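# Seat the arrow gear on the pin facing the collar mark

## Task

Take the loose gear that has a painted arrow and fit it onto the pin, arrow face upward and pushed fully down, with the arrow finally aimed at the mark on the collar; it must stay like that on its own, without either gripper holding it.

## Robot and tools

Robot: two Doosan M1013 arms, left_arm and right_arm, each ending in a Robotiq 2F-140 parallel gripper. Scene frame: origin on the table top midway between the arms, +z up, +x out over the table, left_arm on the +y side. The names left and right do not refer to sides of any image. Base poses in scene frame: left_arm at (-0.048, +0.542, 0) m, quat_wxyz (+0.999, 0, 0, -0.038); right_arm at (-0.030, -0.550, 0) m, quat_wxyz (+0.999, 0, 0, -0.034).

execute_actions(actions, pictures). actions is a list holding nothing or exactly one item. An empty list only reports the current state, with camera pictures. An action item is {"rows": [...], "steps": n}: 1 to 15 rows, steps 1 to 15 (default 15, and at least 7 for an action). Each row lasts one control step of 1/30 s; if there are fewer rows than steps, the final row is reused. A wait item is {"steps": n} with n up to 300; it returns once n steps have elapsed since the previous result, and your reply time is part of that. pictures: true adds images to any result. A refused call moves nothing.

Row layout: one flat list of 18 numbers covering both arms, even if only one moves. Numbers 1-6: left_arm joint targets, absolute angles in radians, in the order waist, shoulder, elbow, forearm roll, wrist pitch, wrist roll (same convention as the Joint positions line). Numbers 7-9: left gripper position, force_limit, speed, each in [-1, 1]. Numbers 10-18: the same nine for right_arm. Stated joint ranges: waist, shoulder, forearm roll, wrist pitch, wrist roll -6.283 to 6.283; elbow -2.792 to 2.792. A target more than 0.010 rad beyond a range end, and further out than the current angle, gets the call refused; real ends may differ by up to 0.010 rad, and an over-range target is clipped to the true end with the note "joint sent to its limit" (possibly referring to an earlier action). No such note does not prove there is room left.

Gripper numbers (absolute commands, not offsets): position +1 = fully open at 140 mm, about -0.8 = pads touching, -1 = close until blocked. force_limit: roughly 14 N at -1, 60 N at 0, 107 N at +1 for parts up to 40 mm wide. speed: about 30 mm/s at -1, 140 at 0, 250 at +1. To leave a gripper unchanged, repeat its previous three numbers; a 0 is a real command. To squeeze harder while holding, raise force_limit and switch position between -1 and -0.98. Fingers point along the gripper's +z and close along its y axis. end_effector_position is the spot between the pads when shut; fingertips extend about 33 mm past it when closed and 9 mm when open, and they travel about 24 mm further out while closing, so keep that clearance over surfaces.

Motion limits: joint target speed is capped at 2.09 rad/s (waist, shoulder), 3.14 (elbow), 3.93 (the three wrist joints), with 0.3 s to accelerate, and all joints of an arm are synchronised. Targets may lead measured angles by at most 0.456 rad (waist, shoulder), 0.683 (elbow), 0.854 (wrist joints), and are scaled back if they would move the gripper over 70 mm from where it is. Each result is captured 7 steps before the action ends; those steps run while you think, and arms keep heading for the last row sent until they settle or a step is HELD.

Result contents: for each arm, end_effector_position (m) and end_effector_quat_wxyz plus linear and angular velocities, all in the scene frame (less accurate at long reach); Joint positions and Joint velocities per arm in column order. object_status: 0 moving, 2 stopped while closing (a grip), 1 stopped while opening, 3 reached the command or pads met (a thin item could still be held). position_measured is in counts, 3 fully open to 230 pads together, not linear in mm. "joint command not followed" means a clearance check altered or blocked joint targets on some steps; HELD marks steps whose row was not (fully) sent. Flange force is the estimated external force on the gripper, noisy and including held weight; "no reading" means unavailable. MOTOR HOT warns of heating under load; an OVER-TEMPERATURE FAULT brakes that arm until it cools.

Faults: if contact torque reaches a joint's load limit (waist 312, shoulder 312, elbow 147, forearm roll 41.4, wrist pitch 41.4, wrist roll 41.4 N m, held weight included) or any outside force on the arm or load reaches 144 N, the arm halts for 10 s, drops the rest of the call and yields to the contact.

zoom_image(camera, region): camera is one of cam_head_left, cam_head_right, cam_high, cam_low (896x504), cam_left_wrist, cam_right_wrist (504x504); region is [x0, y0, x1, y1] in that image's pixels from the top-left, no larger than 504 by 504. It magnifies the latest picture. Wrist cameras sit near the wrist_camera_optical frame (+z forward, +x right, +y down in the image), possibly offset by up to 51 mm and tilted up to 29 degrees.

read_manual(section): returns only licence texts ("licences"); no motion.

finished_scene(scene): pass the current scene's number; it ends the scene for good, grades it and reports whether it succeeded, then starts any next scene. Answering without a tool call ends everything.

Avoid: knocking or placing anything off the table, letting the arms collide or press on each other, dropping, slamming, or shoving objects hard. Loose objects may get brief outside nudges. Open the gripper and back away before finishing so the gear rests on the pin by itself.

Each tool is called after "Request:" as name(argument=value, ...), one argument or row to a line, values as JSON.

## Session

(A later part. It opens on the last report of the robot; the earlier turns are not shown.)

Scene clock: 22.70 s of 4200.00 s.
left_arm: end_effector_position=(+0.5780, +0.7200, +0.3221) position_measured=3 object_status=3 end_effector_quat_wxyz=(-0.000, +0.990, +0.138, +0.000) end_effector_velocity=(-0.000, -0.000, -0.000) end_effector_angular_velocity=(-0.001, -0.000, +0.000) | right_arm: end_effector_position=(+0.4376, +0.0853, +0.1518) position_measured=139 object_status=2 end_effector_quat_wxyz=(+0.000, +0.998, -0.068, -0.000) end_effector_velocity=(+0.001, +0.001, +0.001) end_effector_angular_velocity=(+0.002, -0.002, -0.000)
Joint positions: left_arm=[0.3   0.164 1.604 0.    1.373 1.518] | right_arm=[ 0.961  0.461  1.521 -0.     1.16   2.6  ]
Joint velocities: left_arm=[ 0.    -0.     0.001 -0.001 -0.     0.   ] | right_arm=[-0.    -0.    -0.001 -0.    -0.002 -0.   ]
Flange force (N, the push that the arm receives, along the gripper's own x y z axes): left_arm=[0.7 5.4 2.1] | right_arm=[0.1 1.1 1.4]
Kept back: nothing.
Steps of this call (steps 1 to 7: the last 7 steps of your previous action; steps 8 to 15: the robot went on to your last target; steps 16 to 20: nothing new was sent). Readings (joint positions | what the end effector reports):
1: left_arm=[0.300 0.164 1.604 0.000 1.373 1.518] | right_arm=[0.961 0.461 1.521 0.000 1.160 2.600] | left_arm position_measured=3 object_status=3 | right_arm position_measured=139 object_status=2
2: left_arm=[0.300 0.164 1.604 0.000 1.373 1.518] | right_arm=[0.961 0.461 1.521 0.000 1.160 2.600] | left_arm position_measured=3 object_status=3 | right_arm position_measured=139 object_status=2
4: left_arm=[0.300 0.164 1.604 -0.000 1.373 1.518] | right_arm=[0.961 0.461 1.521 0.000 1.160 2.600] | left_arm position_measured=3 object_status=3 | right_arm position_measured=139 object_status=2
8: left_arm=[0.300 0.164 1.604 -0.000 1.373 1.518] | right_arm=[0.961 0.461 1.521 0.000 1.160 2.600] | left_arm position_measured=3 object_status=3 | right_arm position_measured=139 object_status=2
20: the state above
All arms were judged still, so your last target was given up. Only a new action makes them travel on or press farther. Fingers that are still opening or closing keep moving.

Request:
execute_actions(
  actions=[
    {"rows":[[0.3,0.164,1.604,0,1.373,1.518,1,0,0,0.9305,0.3168,1.736,0,1.0887,3.449,-1,-0.3,-0.5]],"steps":15},
  ],
)

Request:
execute_actions(
  actions=[
    {"steps":12},
  ],
)

Request:
execute_actions(
  actions=[
    {"rows":[[0.3,0.164,1.604,0,1.373,1.518,1,0,0,0.9305,0.3244,1.7455,0,1.0716,3.449,-1,-0.3,-0.5]],"steps":15},
  ],
)

Request:
execute_actions(
  actions=[
    {"rows":[[0.3,0.164,1.604,0,1.373,1.518,1,0,0,0.9305,0.3276,1.7492,0,1.0647,3.449,-1,-0.3,-0.5]],"steps":15},
  ],
  pictures=true,
)

Scene clock: 23.27 s of 4200.00 s.
left_arm: end_effector_position=(+0.5780, +0.7200, +0.3221) position_measured=3 object_status=3 end_effector_quat_wxyz=(-0.000, +0.990, +0.138, +0.000) end_effector_velocity=(-0.000, -0.000, -0.001) end_effector_angular_velocity=(-0.002, +0.001, +0.001) | right_arm: end_effector_position=(+0.4193, +0.0472, +0.1524) position_measured=139 object_status=2 end_effector_quat_wxyz=(+0.000, +0.968, -0.252, -0.000) end_effector_velocity=(-0.159, -0.316, -0.003) end_effector_angular_velocity=(+0.001, -0.001, -3.084)
Joint positions: left_arm=[0.3   0.164 1.604 0.    1.373 1.518] | right_arm=[ 0.948  0.4    1.612 -0.     1.13   2.961]
Joint velocities: left_arm=[ 0.001  0.001  0.002 -0.002 -0.001  0.   ] | right_arm=[-0.106 -0.508  0.756 -0.    -0.25   2.979]
Flange force (N, the push that the arm receives, along the gripper's own x y z axes): left_arm=[3.7 5.7 2.6] | right_arm=[2.3 -3.4 2.0]
Steps of this call (steps 1 to 9: nothing new was sent; steps 10 to 17: the first 8 steps of this action). Readings (joint positions | what the end effector reports):
10: left_arm=[0.300 0.164 1.604 -0.000 1.373 1.518] | right_arm=[0.961 0.461 1.521 0.000 1.160 2.600] | left_arm position_measured=3 object_status=3 | right_arm position_measured=139 object_status=2
11: left_arm=[0.300 0.164 1.604 -0.000 1.373 1.518] | right_arm=[0.960 0.460 1.523 -0.000 1.159 2.609] | left_arm position_measured=3 object_status=3 | right_arm position_measured=139 object_status=2
13: left_arm=[0.300 0.164 1.604 -0.000 1.373 1.518] | right_arm=[0.958 0.449 1.538 -0.000 1.154 2.668] | left_arm position_measured=3 object_status=3 | right_arm position_measured=139 object_status=2
17: the state above

Scene clock: 23.67 s of 4200.00 s.
left_arm: end_effector_position=(+0.5780, +0.7200, +0.3221) position_measured=3 object_status=3 end_effector_quat_wxyz=(-0.000, +0.990, +0.138, +0.000) end_effector_velocity=(+0.000, +0.000, +0.001) end_effector_angular_velocity=(+0.001, -0.001, -0.000) | right_arm: end_effector_position=(+0.3918, -0.0048, +0.1500) position_measured=139 object_status=2 end_effector_quat_wxyz=(-0.000, +0.874, -0.486, +0.000) end_effector_velocity=(+0.000, -0.000, +0.000) end_effector_angular_velocity=(+0.001, -0.000, -0.002)
Joint positions: left_arm=[0.3   0.164 1.604 0.    1.373 1.518] | right_arm=[ 0.931  0.317  1.736 -0.     1.089  3.449]
Joint velocities: left_arm=[ 0.     0.    -0.001  0.     0.     0.   ] | right_arm=[-0.    -0.001  0.     0.    -0.     0.002]
Flange force (N, the push that the arm receives, along the gripper's own x y z axes): left_arm=[1.6 4.0 1.2] | right_arm=[1.6 3.0 1.9]
Kept back: nothing.
Steps of this call (steps 1 to 7: the last 7 steps of your previous action; steps 8 to 12: the robot went on to your last target). Readings (joint positions | what the end effector reports):
1: left_arm=[0.300 0.164 1.604 -0.000 1.373 1.518] | right_arm=[0.944 0.382 1.638 -0.000 1.121 3.063] | left_arm position_measured=3 object_status=3 | right_arm position_measured=139 object_status=2
2: left_arm=[0.300 0.164 1.604 0.000 1.373 1.518] | right_arm=[0.941 0.366 1.663 -0.000 1.113 3.159] | left_arm position_measured=3 object_status=3 | right_arm position_measured=139 object_status=2
4: left_arm=[0.300 0.164 1.604 0.000 1.373 1.518] | right_arm=[0.935 0.340 1.701 -0.000 1.100 3.312] | left_arm position_measured=3 object_status=3 | right_arm position_measured=139 object_status=2
8: left_arm=[0.300 0.164 1.604 0.000 1.373 1.518] | right_arm=[0.931 0.317 1.735 -0.000 1.089 3.446] | left_arm position_measured=3 object_status=3 | right_arm position_measured=139 object_status=2
12: the state above

Scene clock: 23.93 s of 4200.00 s.
left_arm: end_effector_position=(+0.5780, +0.7200, +0.3221) position_measured=3 object_status=3 end_effector_quat_wxyz=(-0.000, +0.990, +0.138, +0.000) end_effector_velocity=(-0.000, +0.001, +0.000) end_effector_angular_velocity=(-0.000, -0.000, +0.001) | right_arm: end_effector_position=(+0.3917, -0.0051, +0.1399) position_measured=139 object_status=2 end_effector_quat_wxyz=(+0.000, +0.874, -0.486, +0.000) end_effector_velocity=(+0.000, +0.001, +0.001) end_effector_angular_velocity=(+0.001, -0.001, +0.000)
Joint positions: left_arm=[0.3   0.164 1.604 0.    1.373 1.518] | right_arm=[ 0.93   0.324  1.746 -0.     1.072  3.449]
Joint velocities: left_arm=[ 0.001 -0.001  0.001 -0.    -0.    -0.   ] | right_arm=[ 0.    -0.    -0.002 -0.     0.     0.   ]
Flange force (N, the push that the arm receives, along the gripper's own x y z axes): left_arm=[2.1 4.6 2.2] | right_arm=[3.0 4.5 1.3]
Steps of this call (steps 1 to 8: the first 8 steps of this action). Readings (joint positions | what the end effector reports):
1: left_arm=[0.300 0.164 1.604 -0.000 1.373 1.518] | right_arm=[0.931 0.317 1.736 -0.000 1.088 3.449] | left_arm position_measured=3 object_status=3 | right_arm position_measured=139 object_status=2
2: left_arm=[0.300 0.164 1.604 -0.000 1.373 1.518] | right_arm=[0.931 0.319 1.739 -0.000 1.081 3.449] | left_arm position_measured=3 object_status=3 | right_arm position_measured=139 object_status=2
4: left_arm=[0.300 0.164 1.604 -0.000 1.373 1.518] | right_arm=[0.930 0.325 1.746 -0.000 1.072 3.449] | left_arm position_measured=3 object_status=3 | right_arm position_measured=139 object_status=2
8: the state above

Scene clock: 24.43 s of 4200.00 s.
left_arm: end_effector_position=(+0.5780, +0.7200, +0.3221) position_measured=3 object_status=3 end_effector_quat_wxyz=(-0.000, +0.990, +0.138, +0.000) end_effector_velocity=(-0.000, -0.000, +0.001) end_effector_angular_velocity=(+0.001, -0.001, -0.001) | right_arm: end_effector_position=(+0.3918, -0.0048, +0.1362) position_measured=139 object_status=2 end_effector_quat_wxyz=(-0.000, +0.874, -0.486, -0.000) end_effector_velocity=(+0.001, -0.001, -0.000) end_effector_angular_velocity=(-0.000, +0.000, -0.001)
Joint positions: left_arm=[0.3   0.164 1.604 0.    1.373 1.518] | right_arm=[0.93  0.328 1.749 0.    1.065 3.449]
Joint velocities: left_arm=[-0.001 -0.001 -0.     0.001  0.     0.   ] | right_arm=[-0.001  0.     0.     0.    -0.     0.   ]
Flange force (N, the push that the arm receives, along the gripper's own x y z axes): left_arm=[2.3 5.7 1.2] | right_arm=[5.2 2.6 1.9]
Steps of this call (steps 1 to 7: the last 7 steps of your previous action; steps 8 to 15: the first 8 steps of this action). Readings (joint positions | what the end effector reports):
8: left_arm=[0.300 0.164 1.604 -0.000 1.373 1.518] | right_arm=[0.930 0.324 1.746 -0.000 1.071 3.449] | left_arm position_measured=3 object_status=3 | right_arm position_measured=139 object_status=2
9: left_arm=[0.300 0.164 1.604 -0.000 1.373 1.518] | right_arm=[0.930 0.326 1.747 0.000 1.068 3.449] | left_arm position_measured=3 object_status=3 | right_arm position_measured=139 object_status=2
11: left_arm=[0.300 0.164 1.604 -0.000 1.373 1.518] | right_arm=[0.930 0.327 1.749 0.000 1.065 3.449] | left_arm position_measured=3 object_status=3 | right_arm position_measured=139 object_status=2
15: the state above

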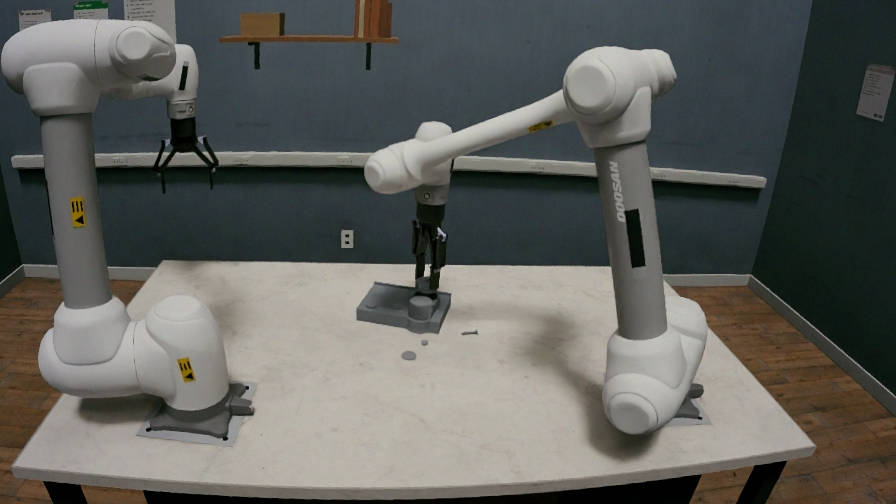

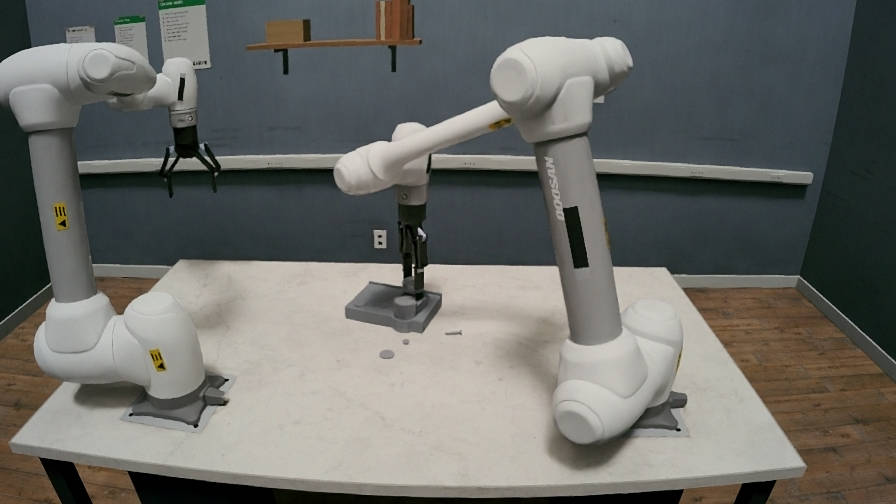

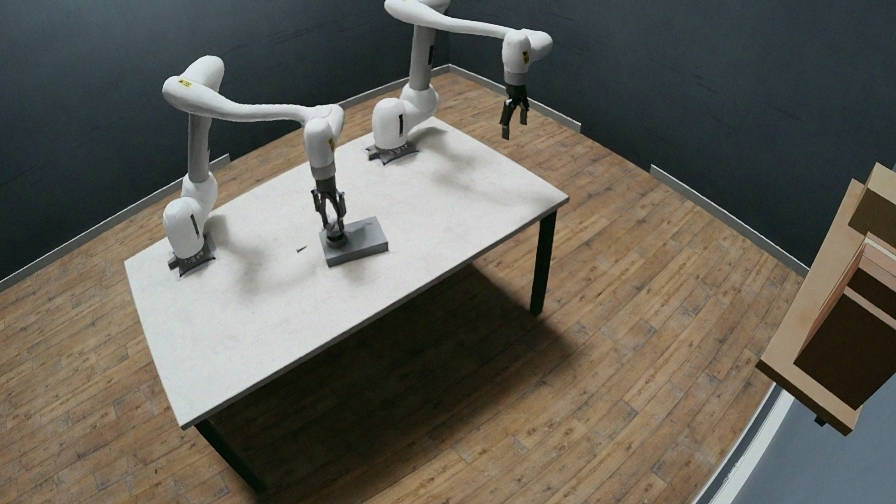

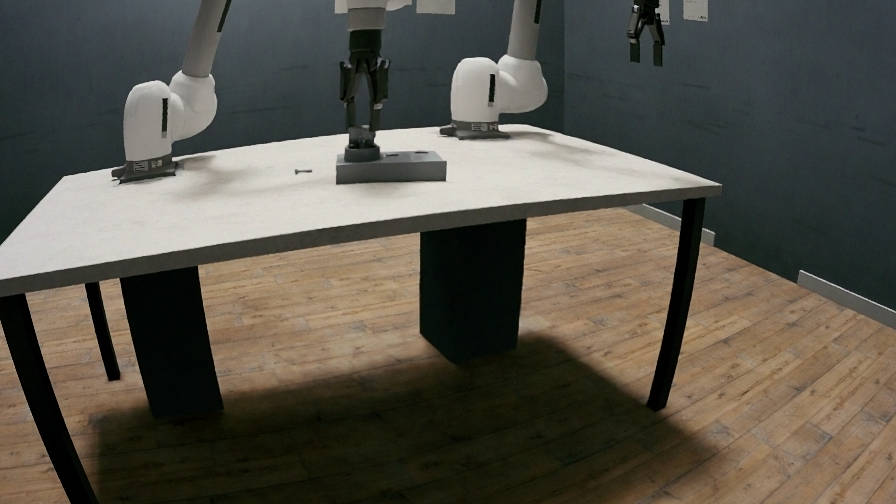

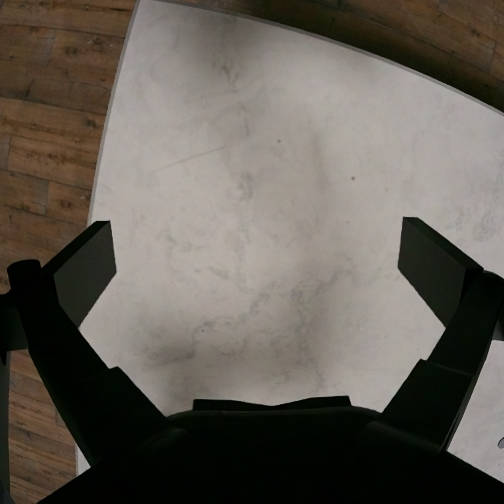

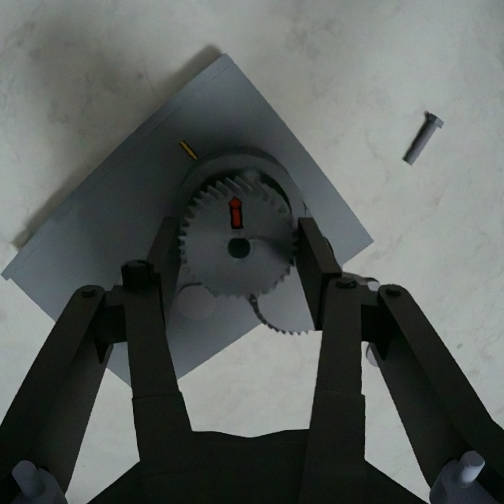

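Request:
execute_actions(
  actions=[
    {"rows":[[0.3,0.164,1.604,0,1.373,1.518,1,0,0,0.9305,0.3284,1.7502,0,1.0629,3.449,-1,-0.3,-0.5]],"steps":15},
  ],
)

Scene clock: 24.97 s of 4200.00 s.
left_arm: end_effector_position=(+0.5780, +0.7200, +0.3221) position_measured=3 object_status=3 end_effector_quat_wxyz=(-0.000, +0.990, +0.138, +0.000) end_effector_velocity=(-0.001, -0.000, -0.001) end_effector_angular_velocity=(-0.001, +0.002, +0.000) | right_arm: end_effector_position=(+0.3917, -0.0049, +0.1350) position_measured=139 object_status=2 end_effector_quat_wxyz=(-0.000, +0.874, -0.486, -0.000) end_effector_velocity=(-0.001, -0.000, -0.000) end_effector_angular_velocity=(-0.001, +0.001, -0.000)
Joint positions: left_arm=[ 0.3    0.164  1.604 -0.     1.373  1.518] | right_arm=[0.931 0.328 1.75  0.    1.063 3.449]
Joint velocities: left_arm=[ 0.     0.     0.001 -0.     0.002  0.   ] | right_arm=[ 0.    -0.     0.001  0.     0.    -0.   ]
Flange force (N, the push that the arm receives, along the gripper's own x y z axes): left_arm=[3.1 4.6 2.0] | right_arm=[-1.4 2.4 0.6]
Steps of this call (steps 1 to 7: the last 7 steps of your previous action; step 8: the robot went on to your last target; steps 9 to 16: the first 8 steps of this action). Readings (joint positions | what the end effector reports):
9: left_arm=[0.300 0.164 1.604 -0.000 1.373 1.518] | right_arm=[0.930 0.328 1.749 0.000 1.065 3.449] | left_arm position_measured=3 object_status=3 | right_arm position_measured=139 object_status=2
10: left_arm=[0.300 0.164 1.604 -0.000 1.373 1.518] | right_arm=[0.931 0.328 1.750 0.000 1.064 3.449] | left_arm position_measured=3 object_status=3 | right_arm position_measured=139 object_status=2
12: left_arm=[0.300 0.164 1.604 0.000 1.373 1.518] | right_arm=[0.931 0.328 1.750 0.000 1.063 3.449] | left_arm position_measured=3 object_status=3 | right_arm position_measured=139 object_status=2
16: the state above

Request:
execute_actions(
  actions=[
    {"rows":[[0.3,0.164,1.604,0,1.373,1.518,1,0,0,0.9307,0.3292,1.7511,0,1.0612,3.449,-1,-0.3,-0.5]],"steps":15},
  ],
)

Scene clock: 25.47 s of 4200.00 s.
left_arm: end_effector_position=(+0.5780, +0.7200, +0.3221) position_measured=3 object_status=3 end_effector_quat_wxyz=(-0.000, +0.990, +0.138, +0.000) end_effector_velocity=(-0.000, +0.001, -0.002) end_effector_angular_velocity=(-0.001, +0.002, +0.001) | right_arm: end_effector_position=(+0.3916, -0.0048, +0.1340) position_measured=139 object_status=2 end_effector_quat_wxyz=(-0.000, +0.874, -0.486, +0.000) end_effector_velocity=(+0.001, -0.000, +0.000) end_effector_angular_velocity=(+0.000, +0.000, -0.001)
Joint positions: left_arm=[0.3   0.164 1.604 0.    1.373 1.518] | right_arm=[0.931 0.329 1.751 0.    1.061 3.449]
Joint velocities: left_arm=[ 0.001  0.002  0.001 -0.    -0.001  0.001] | right_arm=[-0.001  0.    -0.     0.     0.    -0.   ]
Flange force (N, the push that the arm receives, along the gripper's own x y z axes): left_arm=[1.3 4.3 2.6] | right_arm=[-1.2 9.7 -3.1]
Steps of this call (steps 1 to 7: the last 7 steps of your previous action; steps 8 to 15: the first 8 steps of this action). Readings (joint positions | what the end effector reports):
8: left_arm=[0.300 0.164 1.604 0.000 1.373 1.518] | right_arm=[0.931 0.328 1.750 0.000 1.063 3.449] | left_arm position_measured=3 object_status=3 | right_arm position_measured=139 object_status=2
9: left_arm=[0.300 0.164 1.604 -0.000 1.373 1.518] | right_arm=[0.931 0.329 1.751 0.000 1.062 3.449] | left_arm position_measured=3 object_status=3 | right_arm position_measured=139 object_status=2
11: left_arm=[0.300 0.164 1.604 -0.000 1.373 1.518] | right_arm=[0.931 0.329 1.751 0.000 1.061 3.449] | left_arm position_measured=3 object_status=3 | right_arm position_measured=139 object_status=2
15: the state above

In 0.5 mm, down 1 mm.

Request:
execute_actions(
  actions=[
    {"rows":[[0.3,0.164,1.604,0,1.373,1.518,1,0,0,0.9311,0.3293,1.753,0,1.0592,3.449,-1,-0.3,-0.5]],"steps":15},
  ],
)

Scene clock: 25.97 s of 4200.00 s.
left_arm: end_effector_position=(+0.5780, +0.7200, +0.3221) position_measured=3 object_status=3 end_effector_quat_wxyz=(-0.000, +0.990, +0.138, +0.000) end_effector_velocity=(-0.001, -0.001, +0.001) end_effector_angular_velocity=(+0.001, +0.001, -0.003) | right_arm: end_effector_position=(+0.3911, -0.0050, +0.1330) position_measured=139 object_status=2 end_effector_quat_wxyz=(-0.000, +0.874, -0.486, +0.000) end_effector_velocity=(+0.000, +0.000, +0.001) end_effector_angular_velocity=(+0.001, -0.000, -0.000)
Joint positions: left_arm=[0.3   0.164 1.604 0.    1.373 1.518] | right_arm=[0.931 0.329 1.753 0.    1.059 3.449]
Joint velocities: left_arm=[-0.002 -0.001 -0.     0.002  0.002  0.001] | right_arm=[ 0.    -0.    -0.001  0.     0.     0.   ]
Flange force (N, the push that the arm receives, along the gripper's own x y z axes): left_arm=[1.0 5.3 1.1] | right_arm=[-2.8 3.4 -0.8]
Steps of this call (steps 1 to 7: the last 7 steps of your previous action; steps 8 to 15: the first 8 steps of this action). Readings (joint positions | what the end effector reports):
8: left_arm=[0.300 0.164 1.604 -0.000 1.373 1.518] | right_arm=[0.931 0.329 1.751 0.000 1.061 3.449] | left_arm position_measured=3 object_status=3 | right_arm position_measured=139 object_status=2
9: left_arm=[0.300 0.164 1.604 -0.000 1.373 1.518] | right_arm=[0.931 0.329 1.752 0.000 1.060 3.449] | left_arm position_measured=3 object_status=3 | right_arm position_measured=139 object_status=2
11: left_arm=[0.300 0.164 1.604 0.000 1.373 1.518] | right_arm=[0.931 0.329 1.753 0.000 1.059 3.449] | left_arm position_measured=3 object_status=3 | right_arm position_measured=139 object_status=2
15: the state above

Request:
execute_actions(
  actions=[
    {"rows":[[0.3,0.164,1.604,0,1.373,1.518,1,0,0,0.9314,0.3309,1.7548,0,1.0558,3.449,-1,-0.3,-0.5]],"steps":15},
  ],
)

Request:
execute_actions(
  actions=[
    {"rows":[[0.3,0.164,1.604,0,1.373,1.518,1,0,0,0.9314,0.3321,1.7562,0,1.0532,3.449,-1,-0.3,-0.5]],"steps":15},
  ],
)

Scene clock: 26.63 s of 4200.00 s.
left_arm: end_effector_position=(+0.5780, +0.7200, +0.3221) position_measured=3 object_status=3 end_effector_quat_wxyz=(-0.000, +0.990, +0.138, +0.000) end_effector_velocity=(-0.000, -0.001, +0.000) end_effector_angular_velocity=(-0.001, -0.001, -0.002) | right_arm: end_effector_position=(+0.3909, -0.0049, +0.1311) position_measured=139 object_status=2 end_effector_quat_wxyz=(+0.000, +0.874, -0.486, +0.000) end_effector_velocity=(+0.001, +0.000, +0.000) end_effector_angular_velocity=(+0.000, -0.000, -0.001)
Joint positions: left_arm=[ 0.3    0.164  1.604 -0.     1.373  1.518] | right_arm=[ 0.931  0.331  1.755 -0.     1.056  3.449]
Joint velocities: left_arm=[-0.001 -0.001  0.    -0.001 -0.     0.001] | right_arm=[-0.001  0.001 -0.001 -0.     0.     0.   ]
Flange force (N, the push that the arm receives, along the gripper's own x y z axes): left_arm=[3.3 6.0 1.3] | right_arm=[-2.9 4.1 1.9]
Steps of this call (steps 1 to 7: the last 7 steps of your previous action; steps 8 to 12: the robot went on to your last target; steps 13 to 20: the first 8 steps of this action). Readings (joint positions | what the end effector reports):
13: left_arm=[0.300 0.164 1.604 -0.000 1.373 1.518] | right_arm=[0.931 0.329 1.753 0.000 1.059 3.449] | left_arm position_measured=3 object_status=3 | right_arm position_measured=139 object_status=2
14: left_arm=[0.300 0.164 1.604 -0.000 1.373 1.518] | right_arm=[0.931 0.330 1.754 0.000 1.057 3.449] | left_arm position_measured=3 object_status=3 | right_arm position_measured=139 object_status=2
16: left_arm=[0.300 0.164 1.604 -0.000 1.373 1.518] | right_arm=[0.931 0.331 1.755 -0.000 1.056 3.449] | left_arm position_measured=3 object_status=3 | right_arm position_measured=139 object_status=2
20: the state above

Scene clock: 27.13 s of 4200.00 s.
left_arm: end_effector_position=(+0.5780, +0.7200, +0.3221) position_measured=3 object_status=3 end_effector_quat_wxyz=(-0.000, +0.990, +0.138, +0.000) end_effector_velocity=(-0.001, +0.000, -0.002) end_effector_angular_velocity=(-0.000, +0.004, -0.000) | right_arm: end_effector_position=(+0.3909, -0.0049, +0.1296) position_measured=139 object_status=2 end_effector_quat_wxyz=(-0.000, +0.874, -0.486, +0.000) end_effector_velocity=(+0.001, +0.001, +0.001) end_effector_angular_velocity=(+0.003, -0.003, -0.000)
Joint positions: left_arm=[ 0.3    0.164  1.604 -0.     1.373  1.518] | right_arm=[ 0.931  0.332  1.756 -0.     1.053  3.449]
Joint velocities: left_arm=[0.    0.002 0.001 0.001 0.001 0.001] | right_arm=[-0.    -0.    -0.002  0.    -0.003 -0.   ]
Flange force (N, the push that the arm receives, along the gripper's own x y z axes): left_arm=[1.8 6.3 2.7] | right_arm=[-4.4 4.5 0.3]
Steps of this call (steps 1 to 7: the last 7 steps of your previous action; steps 8 to 15: the first 8 steps of this action). Readings (joint positions | what the end effector reports):
8: left_arm=[0.300 0.164 1.604 0.000 1.373 1.518] | right_arm=[0.931 0.331 1.755 -0.000 1.056 3.449] | left_arm position_measured=3 object_status=3 | right_arm position_measured=139 object_status=2
9: left_arm=[0.300 0.164 1.604 -0.000 1.373 1.518] | right_arm=[0.931 0.332 1.755 -0.000 1.054 3.449] | left_arm position_measured=3 object_status=3 | right_arm position_measured=139 object_status=2
11: left_arm=[0.300 0.164 1.604 -0.000 1.373 1.518] | right_arm=[0.931 0.332 1.756 -0.000 1.053 3.449] | left_arm position_measured=3 object_status=3 | right_arm position_measured=139 object_status=2
15: the state above

Request:
execute_actions(
  actions=[
    {"rows":[[0.3,0.164,1.604,0,1.373,1.518,1,0,0,0.9318,0.3328,1.7573,0,1.0514,3.449,-1,-0.3,-0.5]],"steps":15},
  ],
)

Scene clock: 27.63 s of 4200.00 s.
left_arm: end_effector_position=(+0.5780, +0.7200, +0.3221) position_measured=3 object_status=3 end_effector_quat_wxyz=(-0.000, +0.990, +0.138, +0.000) end_effector_velocity=(-0.000, -0.000, +0.001) end_effector_angular_velocity=(-0.001, -0.003, +0.001) | right_arm: end_effector_position=(+0.3907, -0.0048, +0.1286) position_measured=139 object_status=2 end_effector_quat_wxyz=(-0.000, +0.874, -0.486, +0.000) end_effector_velocity=(-0.000, +0.001, +0.000) end_effector_angular_velocity=(+0.001, -0.001, +0.001)
Joint positions: left_arm=[ 0.3    0.164  1.604 -0.     1.373  1.518] | right_arm=[ 0.932  0.333  1.757 -0.     1.051  3.449]
Joint velocities: left_arm=[ 0.001 -0.002  0.    -0.001 -0.001  0.   ] | right_arm=[ 0.001 -0.     0.     0.    -0.002 -0.   ]
Flange force (N, the push that the arm receives, along the gripper's own x y z axes): left_arm=[2.3 4.4 1.6] | right_arm=[-2.2 0.3 2.2]
Steps of this call (steps 1 to 7: the last 7 steps of your previous action; steps 8 to 15: the first 8 steps of this action). Readings (joint positions | what the end effector reports):
8: left_arm=[0.300 0.164 1.604 0.000 1.373 1.518] | right_arm=[0.931 0.332 1.756 -0.000 1.053 3.449] | left_arm position_measured=3 object_status=3 | right_arm position_measured=139 object_status=2
9: left_arm=[0.300 0.164 1.604 0.000 1.373 1.518] | right_arm=[0.932 0.332 1.757 -0.000 1.052 3.449] | left_arm position_measured=3 object_status=3 | right_arm position_measured=139 object_status=2
11: left_arm=[0.300 0.164 1.604 -0.000 1.373 1.518] | right_arm=[0.932 0.333 1.757 -0.000 1.051 3.449] | left_arm position_measured=3 object_status=3 | right_arm position_measured=139 object_status=2
15: the state above

Request:
execute_actions(
  actions=[
    {"rows":[[0.3,0.164,1.604,0,1.373,1.518,1,0,0,0.932,0.3336,1.7582,0,1.0497,3.449,-1,-0.3,-0.5]],"steps":15},
  ],
)

Scene clock: 36.83 s of 4200.00 s.
left_arm: end_effector_position=(+0.5780, +0.7200, +0.3221) position_measured=3 object_status=3 end_effector_quat_wxyz=(-0.000, +0.990, +0.138, +0.000) end_effector_velocity=(+0.000, -0.001, -0.000) end_effector_angular_velocity=(-0.002, -0.000, -0.000) | right_arm: end_effector_position=(+0.3905, -0.0047, +0.1276) position_measured=139 object_status=2 end_effector_quat_wxyz=(-0.000, +0.874, -0.486, +0.000) end_effector_velocity=(+0.001, -0.001, -0.001) end_effector_angular_velocity=(-0.000, -0.000, -0.001)
Joint positions: left_arm=[ 0.3    0.164  1.604 -0.     1.373  1.518] | right_arm=[0.932 0.334 1.758 0.    1.05  3.449]
Joint velocities: left_arm=[-0.    -0.     0.    -0.003  0.     0.001] | right_arm=[-0.002  0.     0.001 -0.    -0.002  0.   ]
Flange force (N, the push that the arm receives, along the gripper's own x y z axes): left_arm=[2.7 4.8 1.6] | right_arm=[1.0 -2.6 0.4]
Steps of this call (steps 1 to 7: the last 7 steps of your previous action; steps 8 to 15: the robot went on to your last target; steps 16 to 90: nothing new was sent; then 5.93 s passed at rest; steps 91 to 98: the first 8 steps of this action). Readings (joint positions | what the end effector reports):
91: left_arm=[0.300 0.164 1.604 0.000 1.373 1.518] | right_arm=[0.932 0.333 1.757 0.000 1.051 3.449] | left_arm position_measured=3 object_status=3 | right_arm position_measured=139 object_status=2
92: left_arm=[0.300 0.164 1.604 -0.000 1.373 1.518] | right_arm=[0.932 0.333 1.758 0.000 1.051 3.449] | left_arm position_measured=3 object_status=3 | right_arm position_measured=139 object_status=2
94: left_arm=[0.300 0.164 1.604 -0.000 1.373 1.518] | right_arm=[0.932 0.334 1.758 0.000 1.050 3.449] | left_arm position_measured=3 object_status=3 | right_arm position_measured=139 object_status=2
98: the state above

Request:
execute_actions(
  actions=[
    {"rows":[[0.3,0.164,1.604,0,1.373,1.518,1,0,0,0.932,0.3346,1.7589,0,1.048,3.445,-1,-0.3,-0.5]],"steps":15},
  ],
)

Scene clock: 37.33 s of 4200.00 s.
left_arm: end_effector_position=(+0.5780, +0.7200, +0.3221) position_measured=3 object_status=3 end_effector_quat_wxyz=(-0.000, +0.990, +0.138, +0.000) end_effector_velocity=(+0.000, +0.000, +0.001) end_effector_angular_velocity=(+0.001, -0.000, -0.000) | right_arm: end_effector_position=(+0.3906, -0.0046, +0.1266) position_measured=139 object_status=2 end_effector_quat_wxyz=(-0.000, +0.875, -0.484, +0.000) end_effector_velocity=(+0.000, +0.001, -0.000) end_effector_angular_velocity=(+0.001, -0.001, +0.001)
Joint positions: left_arm=[ 0.3    0.164  1.604 -0.     1.373  1.518] | right_arm=[0.932 0.335 1.759 0.    1.048 3.445]
Joint velocities: left_arm=[-0.    -0.    -0.001  0.001  0.001  0.   ] | right_arm=[ 0.001  0.    -0.    -0.    -0.002 -0.001]
Flange force (N, the push that the arm receives, along the gripper's own x y z axes): left_arm=[2.7 5.7 2.2] | right_arm=[6.0 2.5 -19.9]
Steps of this call (steps 1 to 7: the last 7 steps of your previous action; steps 8 to 15: the first 8 steps of this action). Readings (joint positions | what the end effector reports):
8: left_arm=[0.300 0.164 1.604 -0.000 1.373 1.518] | right_arm=[0.932 0.334 1.758 0.000 1.050 3.449] | left_arm position_measured=3 object_status=3 | right_arm position_measured=139 object_status=2
9: left_arm=[0.300 0.164 1.604 -0.000 1.373 1.518] | right_arm=[0.932 0.334 1.759 0.000 1.049 3.447] | left_arm position_measured=3 object_status=3 | right_arm position_measured=139 object_status=2
11: left_arm=[0.300 0.164 1.604 -0.000 1.373 1.518] | right_arm=[0.932 0.334 1.759 0.000 1.048 3.445] | left_arm position_measured=3 object_status=3 | right_arm position_measured=139 object_status=2
15: the state above

Request:
execute_actions(
  actions=[
    {"rows":[[0.3,0.164,1.604,0,1.373,1.518,1,0,0,0.932,0.3338,1.758,0,1.0497,3.445,-1,-0.3,-0.5],[0.3,0.164,1.604,0,1.373,1.518,1,0,0,0.932,0.3338,1.758,0,1.0497,3.445,-1,-0.3,-0.5],[0.3,0.164,1.604,0,1.373,1.518,1,0,0,0.932,0.3338,1.758,0,1.0497,3.48,-1,-0.3,-0.5]],"steps":8},
  ],
)

Request:
execute_actions(
  actions=[
    {"rows":[[0.3,0.164,1.604,0,1.373,1.518,1,0,0,0.932,0.3346,1.7589,0,1.048,3.48,-1,-0.3,-0.5]],"steps":14},
  ],
  pictures=true,
)

Request:
zoom_image(
  camera="cam_right_wrist",
  region=[220,200,340,320],
)

Scene clock: 37.80 s of 4200.00 s.
left_arm: end_effector_position=(+0.5780, +0.7200, +0.3221) position_measured=3 object_status=3 end_effector_quat_wxyz=(-0.000, +0.990, +0.138, +0.000) end_effector_velocity=(-0.001, +0.000, -0.001) end_effector_angular_velocity=(-0.001, +0.004, +0.001) | right_arm: end_effector_position=(+0.3906, -0.0046, +0.1265) position_measured=139 object_status=2 end_effector_quat_wxyz=(-0.000, +0.875, -0.484, +0.000) end_effector_velocity=(-0.000, +0.000, +0.000) end_effector_angular_velocity=(+0.001, +0.000, -0.000)
Joint positions: left_arm=[0.3   0.164 1.604 0.    1.373 1.518] | right_arm=[0.932 0.335 1.759 0.    1.048 3.445]
Joint velocities: left_arm=[ 0.001  0.001  0.001 -0.001  0.002  0.   ] | right_arm=[ 0. -0.  0.  0. -0. -0.]
Flange force (N, the push that the arm receives, along the gripper's own x y z axes): left_arm=[1.9 5.0 1.8] | right_arm=[6.8 2.3 -21.0]
Steps of this call (steps 1 to 7: the last 7 steps of your previous action; steps 8 to 13: the robot went on to your last target; step 14: the first step of this action). Readings (joint positions | what the end effector reports):
14: the state above

Scene clock: 38.27 s of 4200.00 s.
left_arm: end_effector_position=(+0.5780, +0.7200, +0.3221) position_measured=3 object_status=3 end_effector_quat_wxyz=(-0.000, +0.990, +0.138, +0.000) end_effector_velocity=(+0.001, -0.000, +0.000) end_effector_angular_velocity=(-0.001, +0.001, +0.000) | right_arm: end_effector_position=(+0.3906, -0.0046, +0.1267) position_measured=139 object_status=2 end_effector_quat_wxyz=(-0.000, +0.867, -0.499, +0.000) end_effector_velocity=(-0.001, -0.001, -0.001) end_effector_angular_velocity=(-0.002, +0.001, +0.001)
Joint positions: left_arm=[0.3   0.164 1.604 0.    1.373 1.518] | right_arm=[0.932 0.334 1.759 0.    1.048 3.48 ]
Joint velocities: left_arm=[-0.001  0.001 -0.001 -0.     0.001 -0.001] | right_arm=[ 0.001  0.     0.001 -0.     0.001  0.   ]
Flange force (N, the push that the arm receives, along the gripper's own x y z axes): left_arm=[2.7 4.5 1.7] | right_arm=[5.2 2.3 -7.4]
Steps of this call (steps 1 to 7: the last 7 steps of your previous action; steps 8 to 14: the first 7 steps of this action). Readings (joint positions | what the end effector reports):
8: left_arm=[0.300 0.164 1.604 -0.000 1.373 1.518] | right_arm=[0.932 0.334 1.758 0.000 1.050 3.480] | left_arm position_measured=3 object_status=3 | right_arm position_measured=139 object_status=2
9: left_arm=[0.300 0.164 1.604 -0.000 1.373 1.518] | right_arm=[0.932 0.334 1.758 0.000 1.049 3.480] | left_arm position_measured=3 object_status=3 | right_arm position_measured=139 object_status=2
11: left_arm=[0.300 0.164 1.604 -0.000 1.373 1.518] | right_arm=[0.932 0.334 1.759 0.000 1.049 3.480] | left_arm position_measured=3 object_status=3 | right_arm position_measured=139 object_status=2
14: the state above

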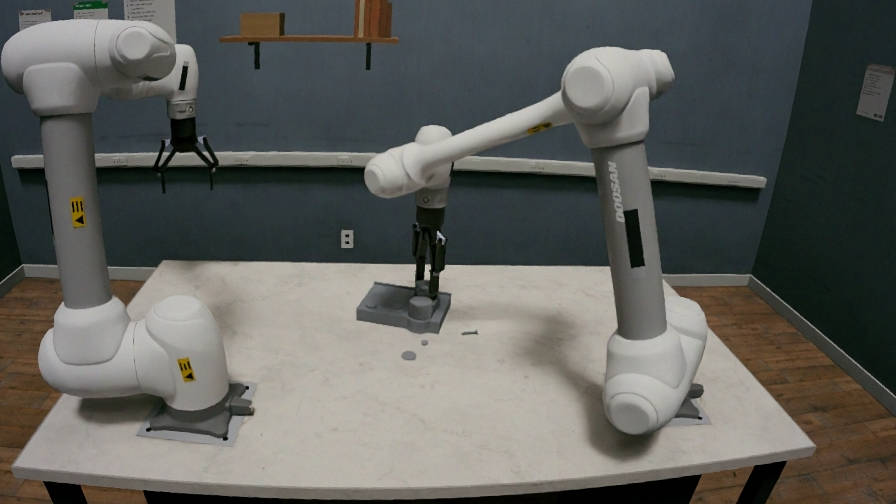

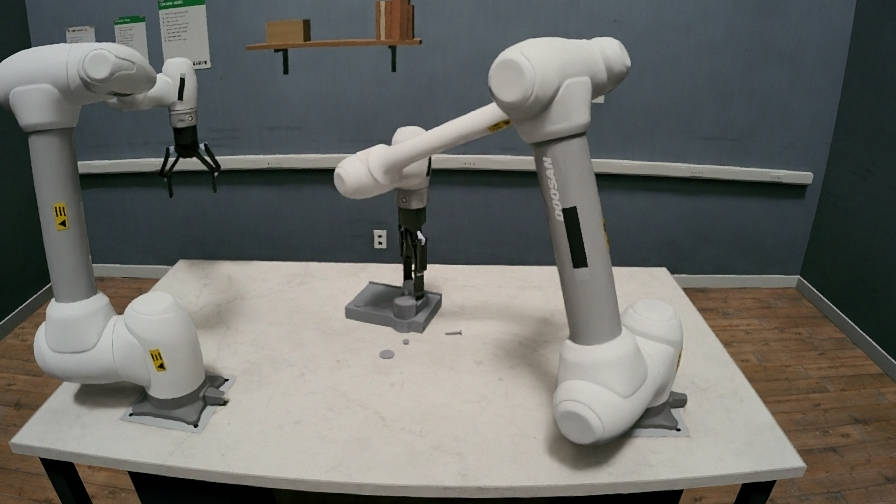

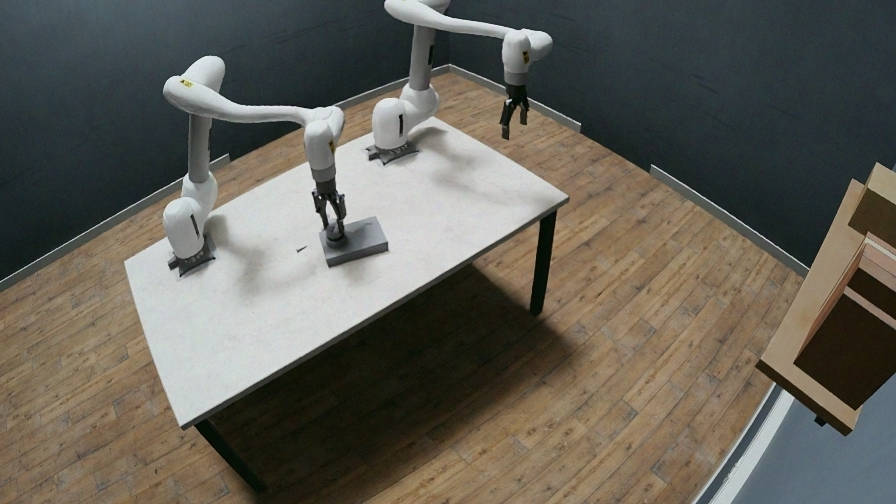

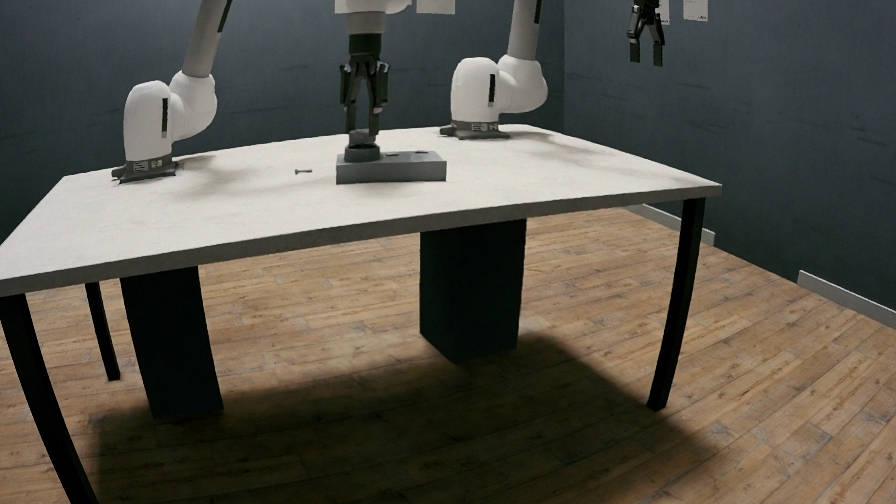

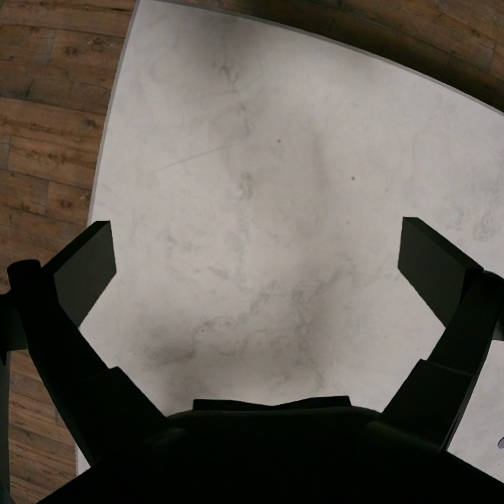

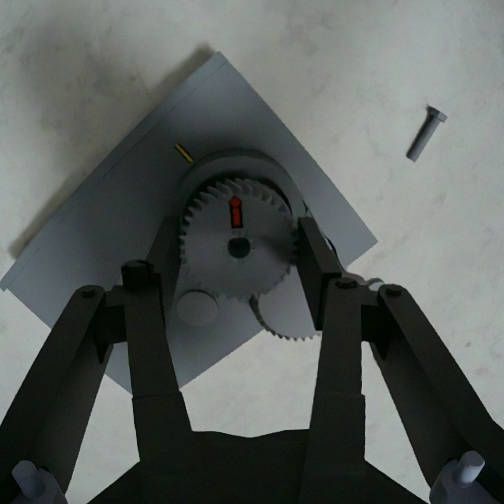

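Region (220, 200, 340, 320) of cam_right_wrist's 504x504 image, scaled by 4.200, with more detail than that image has.

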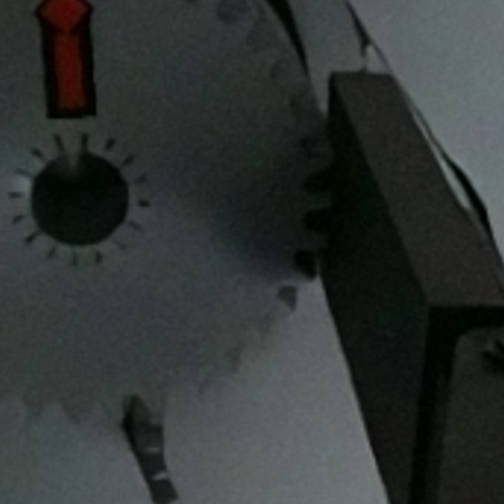

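Request:
execute_actions(
  actions=[
    {"rows":[[0.3,0.164,1.604,0,1.373,1.518,1,0,0,0.932,0.3346,1.7589,0,1.048,3.462,-1,-0.3,-0.5]],"steps":12},
  ],
)

Request:
execute_actions(
  actions=[
    {"rows":[[0.3,0.164,1.604,0,1.373,1.518,1,0,0,0.932,0.3346,1.7589,0,1.048,3.428,-1,-0.3,-0.5]],"steps":12},
  ],
)

Request:
execute_actions(
  actions=[
    {"rows":[[0.3,0.164,1.604,0,1.373,1.518,1,0,0,0.932,0.3346,1.7589,0,1.048,3.41,-1,-0.3,-0.5]],"steps":12},
  ],
)

Request:
execute_actions(
  actions=[
    {"rows":[[0.3,0.164,1.604,0,1.373,1.518,1,0,0,0.932,0.3346,1.7589,0,1.048,3.392,-1,-0.3,-0.5]],"steps":12},
  ],
)

Scene clock: 38.77 s of 4200.00 s.
left_arm: end_effector_position=(+0.5780, +0.7200, +0.3221) position_measured=3 object_status=3 end_effector_quat_wxyz=(-0.000, +0.990, +0.138, +0.000) end_effector_velocity=(-0.000, +0.001, +0.000) end_effector_angular_velocity=(+0.002, +0.001, +0.000) | right_arm: end_effector_position=(+0.3906, -0.0046, +0.1264) position_measured=139 object_status=2 end_effector_quat_wxyz=(-0.000, +0.871, -0.491, +0.000) end_effector_velocity=(-0.001, +0.000, -0.001) end_effector_angular_velocity=(-0.001, +0.001, +0.007)
Joint positions: left_arm=[ 0.3    0.164  1.604 -0.     1.373  1.518] | right_arm=[0.932 0.335 1.759 0.    1.048 3.462]
Joint velocities: left_arm=[ 0.     0.    -0.001  0.002  0.001 -0.   ] | right_arm=[ 0.001  0.     0.001  0.     0.    -0.005]
Flange force (N, the push that the arm receives, along the gripper's own x y z axes): left_arm=[1.5 4.7 1.8] | right_arm=[-1.5 0.2 1.6]
Steps of this call (steps 1 to 7: the last 7 steps of your previous action; steps 8 to 10: the robot went on to your last target; steps 11 to 15: the first 5 steps of this action). Readings (joint positions | what the end effector reports):
11: left_arm=[0.300 0.164 1.604 0.000 1.373 1.518] | right_arm=[0.932 0.335 1.759 0.000 1.048 3.480] | left_arm position_measured=3 object_status=3 | right_arm position_measured=139 object_status=2
12: left_arm=[0.300 0.164 1.604 -0.000 1.373 1.518] | right_arm=[0.932 0.335 1.759 0.000 1.048 3.473] | left_arm position_measured=3 object_status=3 | right_arm position_measured=139 object_status=2
14: left_arm=[0.300 0.164 1.604 -0.000 1.373 1.518] | right_arm=[0.932 0.335 1.759 0.000 1.048 3.463] | left_arm position_measured=3 object_status=3 | right_arm position_measured=139 object_status=2
15: the state above

Scene clock: 39.17 s of 4200.00 s.
left_arm: end_effector_position=(+0.5780, +0.7200, +0.3221) position_measured=3 object_status=3 end_effector_quat_wxyz=(-0.000, +0.990, +0.138, +0.000) end_effector_velocity=(+0.000, +0.001, -0.000) end_effector_angular_velocity=(+0.001, +0.001, +0.000) | right_arm: end_effector_position=(+0.3906, -0.0046, +0.1264) position_measured=139 object_status=2 end_effector_quat_wxyz=(-0.000, +0.879, -0.477, -0.000) end_effector_velocity=(+0.000, +0.000, +0.001) end_effector_angular_velocity=(+0.000, -0.000, +0.013)
Joint positions: left_arm=[ 0.3    0.164  1.604 -0.     1.373  1.518] | right_arm=[0.932 0.335 1.759 0.    1.048 3.428]
Joint velocities: left_arm=[ 0.001  0.001 -0.001  0.001  0.    -0.   ] | right_arm=[-0.    -0.    -0.001 -0.     0.001 -0.013]
Flange force (N, the push that the arm receives, along the gripper's own x y z axes): left_arm=[2.7 4.4 1.9] | right_arm=[-9.1 -0.7 3.6]
Steps of this call (steps 1 to 7: the last 7 steps of your previous action; steps 8 to 12: the first 5 steps of this action). Readings (joint positions | what the end effector reports):
8: left_arm=[0.300 0.164 1.604 -0.000 1.373 1.518] | right_arm=[0.932 0.335 1.759 0.000 1.048 3.462] | left_arm position_measured=3 object_status=3 | right_arm position_measured=139 object_status=2
9: left_arm=[0.300 0.164 1.604 -0.000 1.373 1.518] | right_arm=[0.932 0.335 1.759 0.000 1.048 3.453] | left_arm position_measured=3 object_status=3 | right_arm position_measured=139 object_status=2
11: left_arm=[0.300 0.164 1.604 -0.000 1.373 1.518] | right_arm=[0.932 0.335 1.759 0.000 1.048 3.430] | left_arm position_measured=3 object_status=3 | right_arm position_measured=139 object_status=2
12: the state above

Scene clock: 39.57 s of 4200.00 s.
left_arm: end_effector_position=(+0.5780, +0.7200, +0.3221) position_measured=3 object_status=3 end_effector_quat_wxyz=(-0.000, +0.990, +0.138, +0.000) end_effector_velocity=(+0.000, -0.001, -0.000) end_effector_angular_velocity=(-0.002, -0.000, +0.001) | right_arm: end_effector_position=(+0.3905, -0.0047, +0.1265) position_measured=139 object_status=2 end_effector_quat_wxyz=(-0.000, +0.883, -0.469, -0.000) end_effector_velocity=(-0.001, -0.001, -0.001) end_effector_angular_velocity=(-0.002, +0.002, +0.005)
Joint positions: left_arm=[ 0.3    0.164  1.604 -0.     1.373  1.518] | right_arm=[0.932 0.335 1.759 0.    1.048 3.41 ]
Joint velocities: left_arm=[ 0.     0.001 -0.    -0.003 -0.    -0.   ] | right_arm=[ 0.001  0.     0.002 -0.     0.001 -0.003]
Flange force (N, the push that the arm receives, along the gripper's own x y z axes): left_arm=[4.1 5.1 2.6] | right_arm=[-4.8 -2.4 5.1]
Steps of this call (steps 1 to 7: the last 7 steps of your previous action; steps 8 to 12: the first 5 steps of this action). Readings (joint positions | what the end effector reports):
8: left_arm=[0.300 0.164 1.604 -0.000 1.373 1.518] | right_arm=[0.932 0.335 1.759 0.000 1.048 3.428] | left_arm position_measured=3 object_status=3 | right_arm position_measured=139 object_status=2
9: left_arm=[0.300 0.164 1.604 -0.000 1.373 1.518] | right_arm=[0.932 0.335 1.759 0.000 1.048 3.420] | left_arm position_measured=3 object_status=3 | right_arm position_measured=139 object_status=2
11: left_arm=[0.300 0.164 1.604 0.000 1.373 1.518] | right_arm=[0.932 0.335 1.759 0.000 1.048 3.410] | left_arm position_measured=3 object_status=3 | right_arm position_measured=139 object_status=2
12: the state above

Scene clock: 39.97 s of 4200.00 s.
left_arm: end_effector_position=(+0.5780, +0.7200, +0.3221) position_measured=3 object_status=3 end_effector_quat_wxyz=(-0.000, +0.990, +0.138, +0.000) end_effector_velocity=(+0.000, -0.002, -0.001) end_effector_angular_velocity=(-0.002, +0.003, -0.002) | right_arm: end_effector_position=(+0.3906, -0.0047, +0.1265) position_measured=139 object_status=2 end_effector_quat_wxyz=(+0.000, +0.888, -0.461, +0.000) end_effector_velocity=(-0.000, +0.000, -0.000) end_effector_angular_velocity=(+0.000, -0.000, +0.004)
Joint positions: left_arm=[ 0.3    0.164  1.604 -0.     1.373  1.518] | right_arm=[ 0.932  0.335  1.759 -0.     1.048  3.392]
Joint velocities: left_arm=[-0.002  0.001  0.    -0.002  0.001  0.   ] | right_arm=[ 0.001 -0.     0.001 -0.    -0.001 -0.003]
Flange force (N, the push that the arm receives, along the gripper's own x y z axes): left_arm=[3.5 5.7 1.6] | right_arm=[-3.0 -1.2 5.0]
Steps of this call (steps 1 to 7: the last 7 steps of your previous action; steps 8 to 12: the first 5 steps of this action). Readings (joint positions | what the end effector reports):
8: left_arm=[0.300 0.164 1.604 -0.000 1.373 1.518] | right_arm=[0.932 0.335 1.759 0.000 1.048 3.410] | left_arm position_measured=3 object_status=3 | right_arm position_measured=139 object_status=2
9: left_arm=[0.300 0.164 1.604 -0.000 1.373 1.518] | right_arm=[0.932 0.335 1.759 -0.000 1.048 3.402] | left_arm position_measured=3 object_status=3 | right_arm position_measured=139 object_status=2
11: left_arm=[0.300 0.164 1.604 0.000 1.373 1.518] | right_arm=[0.932 0.335 1.759 -0.000 1.048 3.392] | left_arm position_measured=3 object_status=3 | right_arm position_measured=139 object_status=2
12: the state above


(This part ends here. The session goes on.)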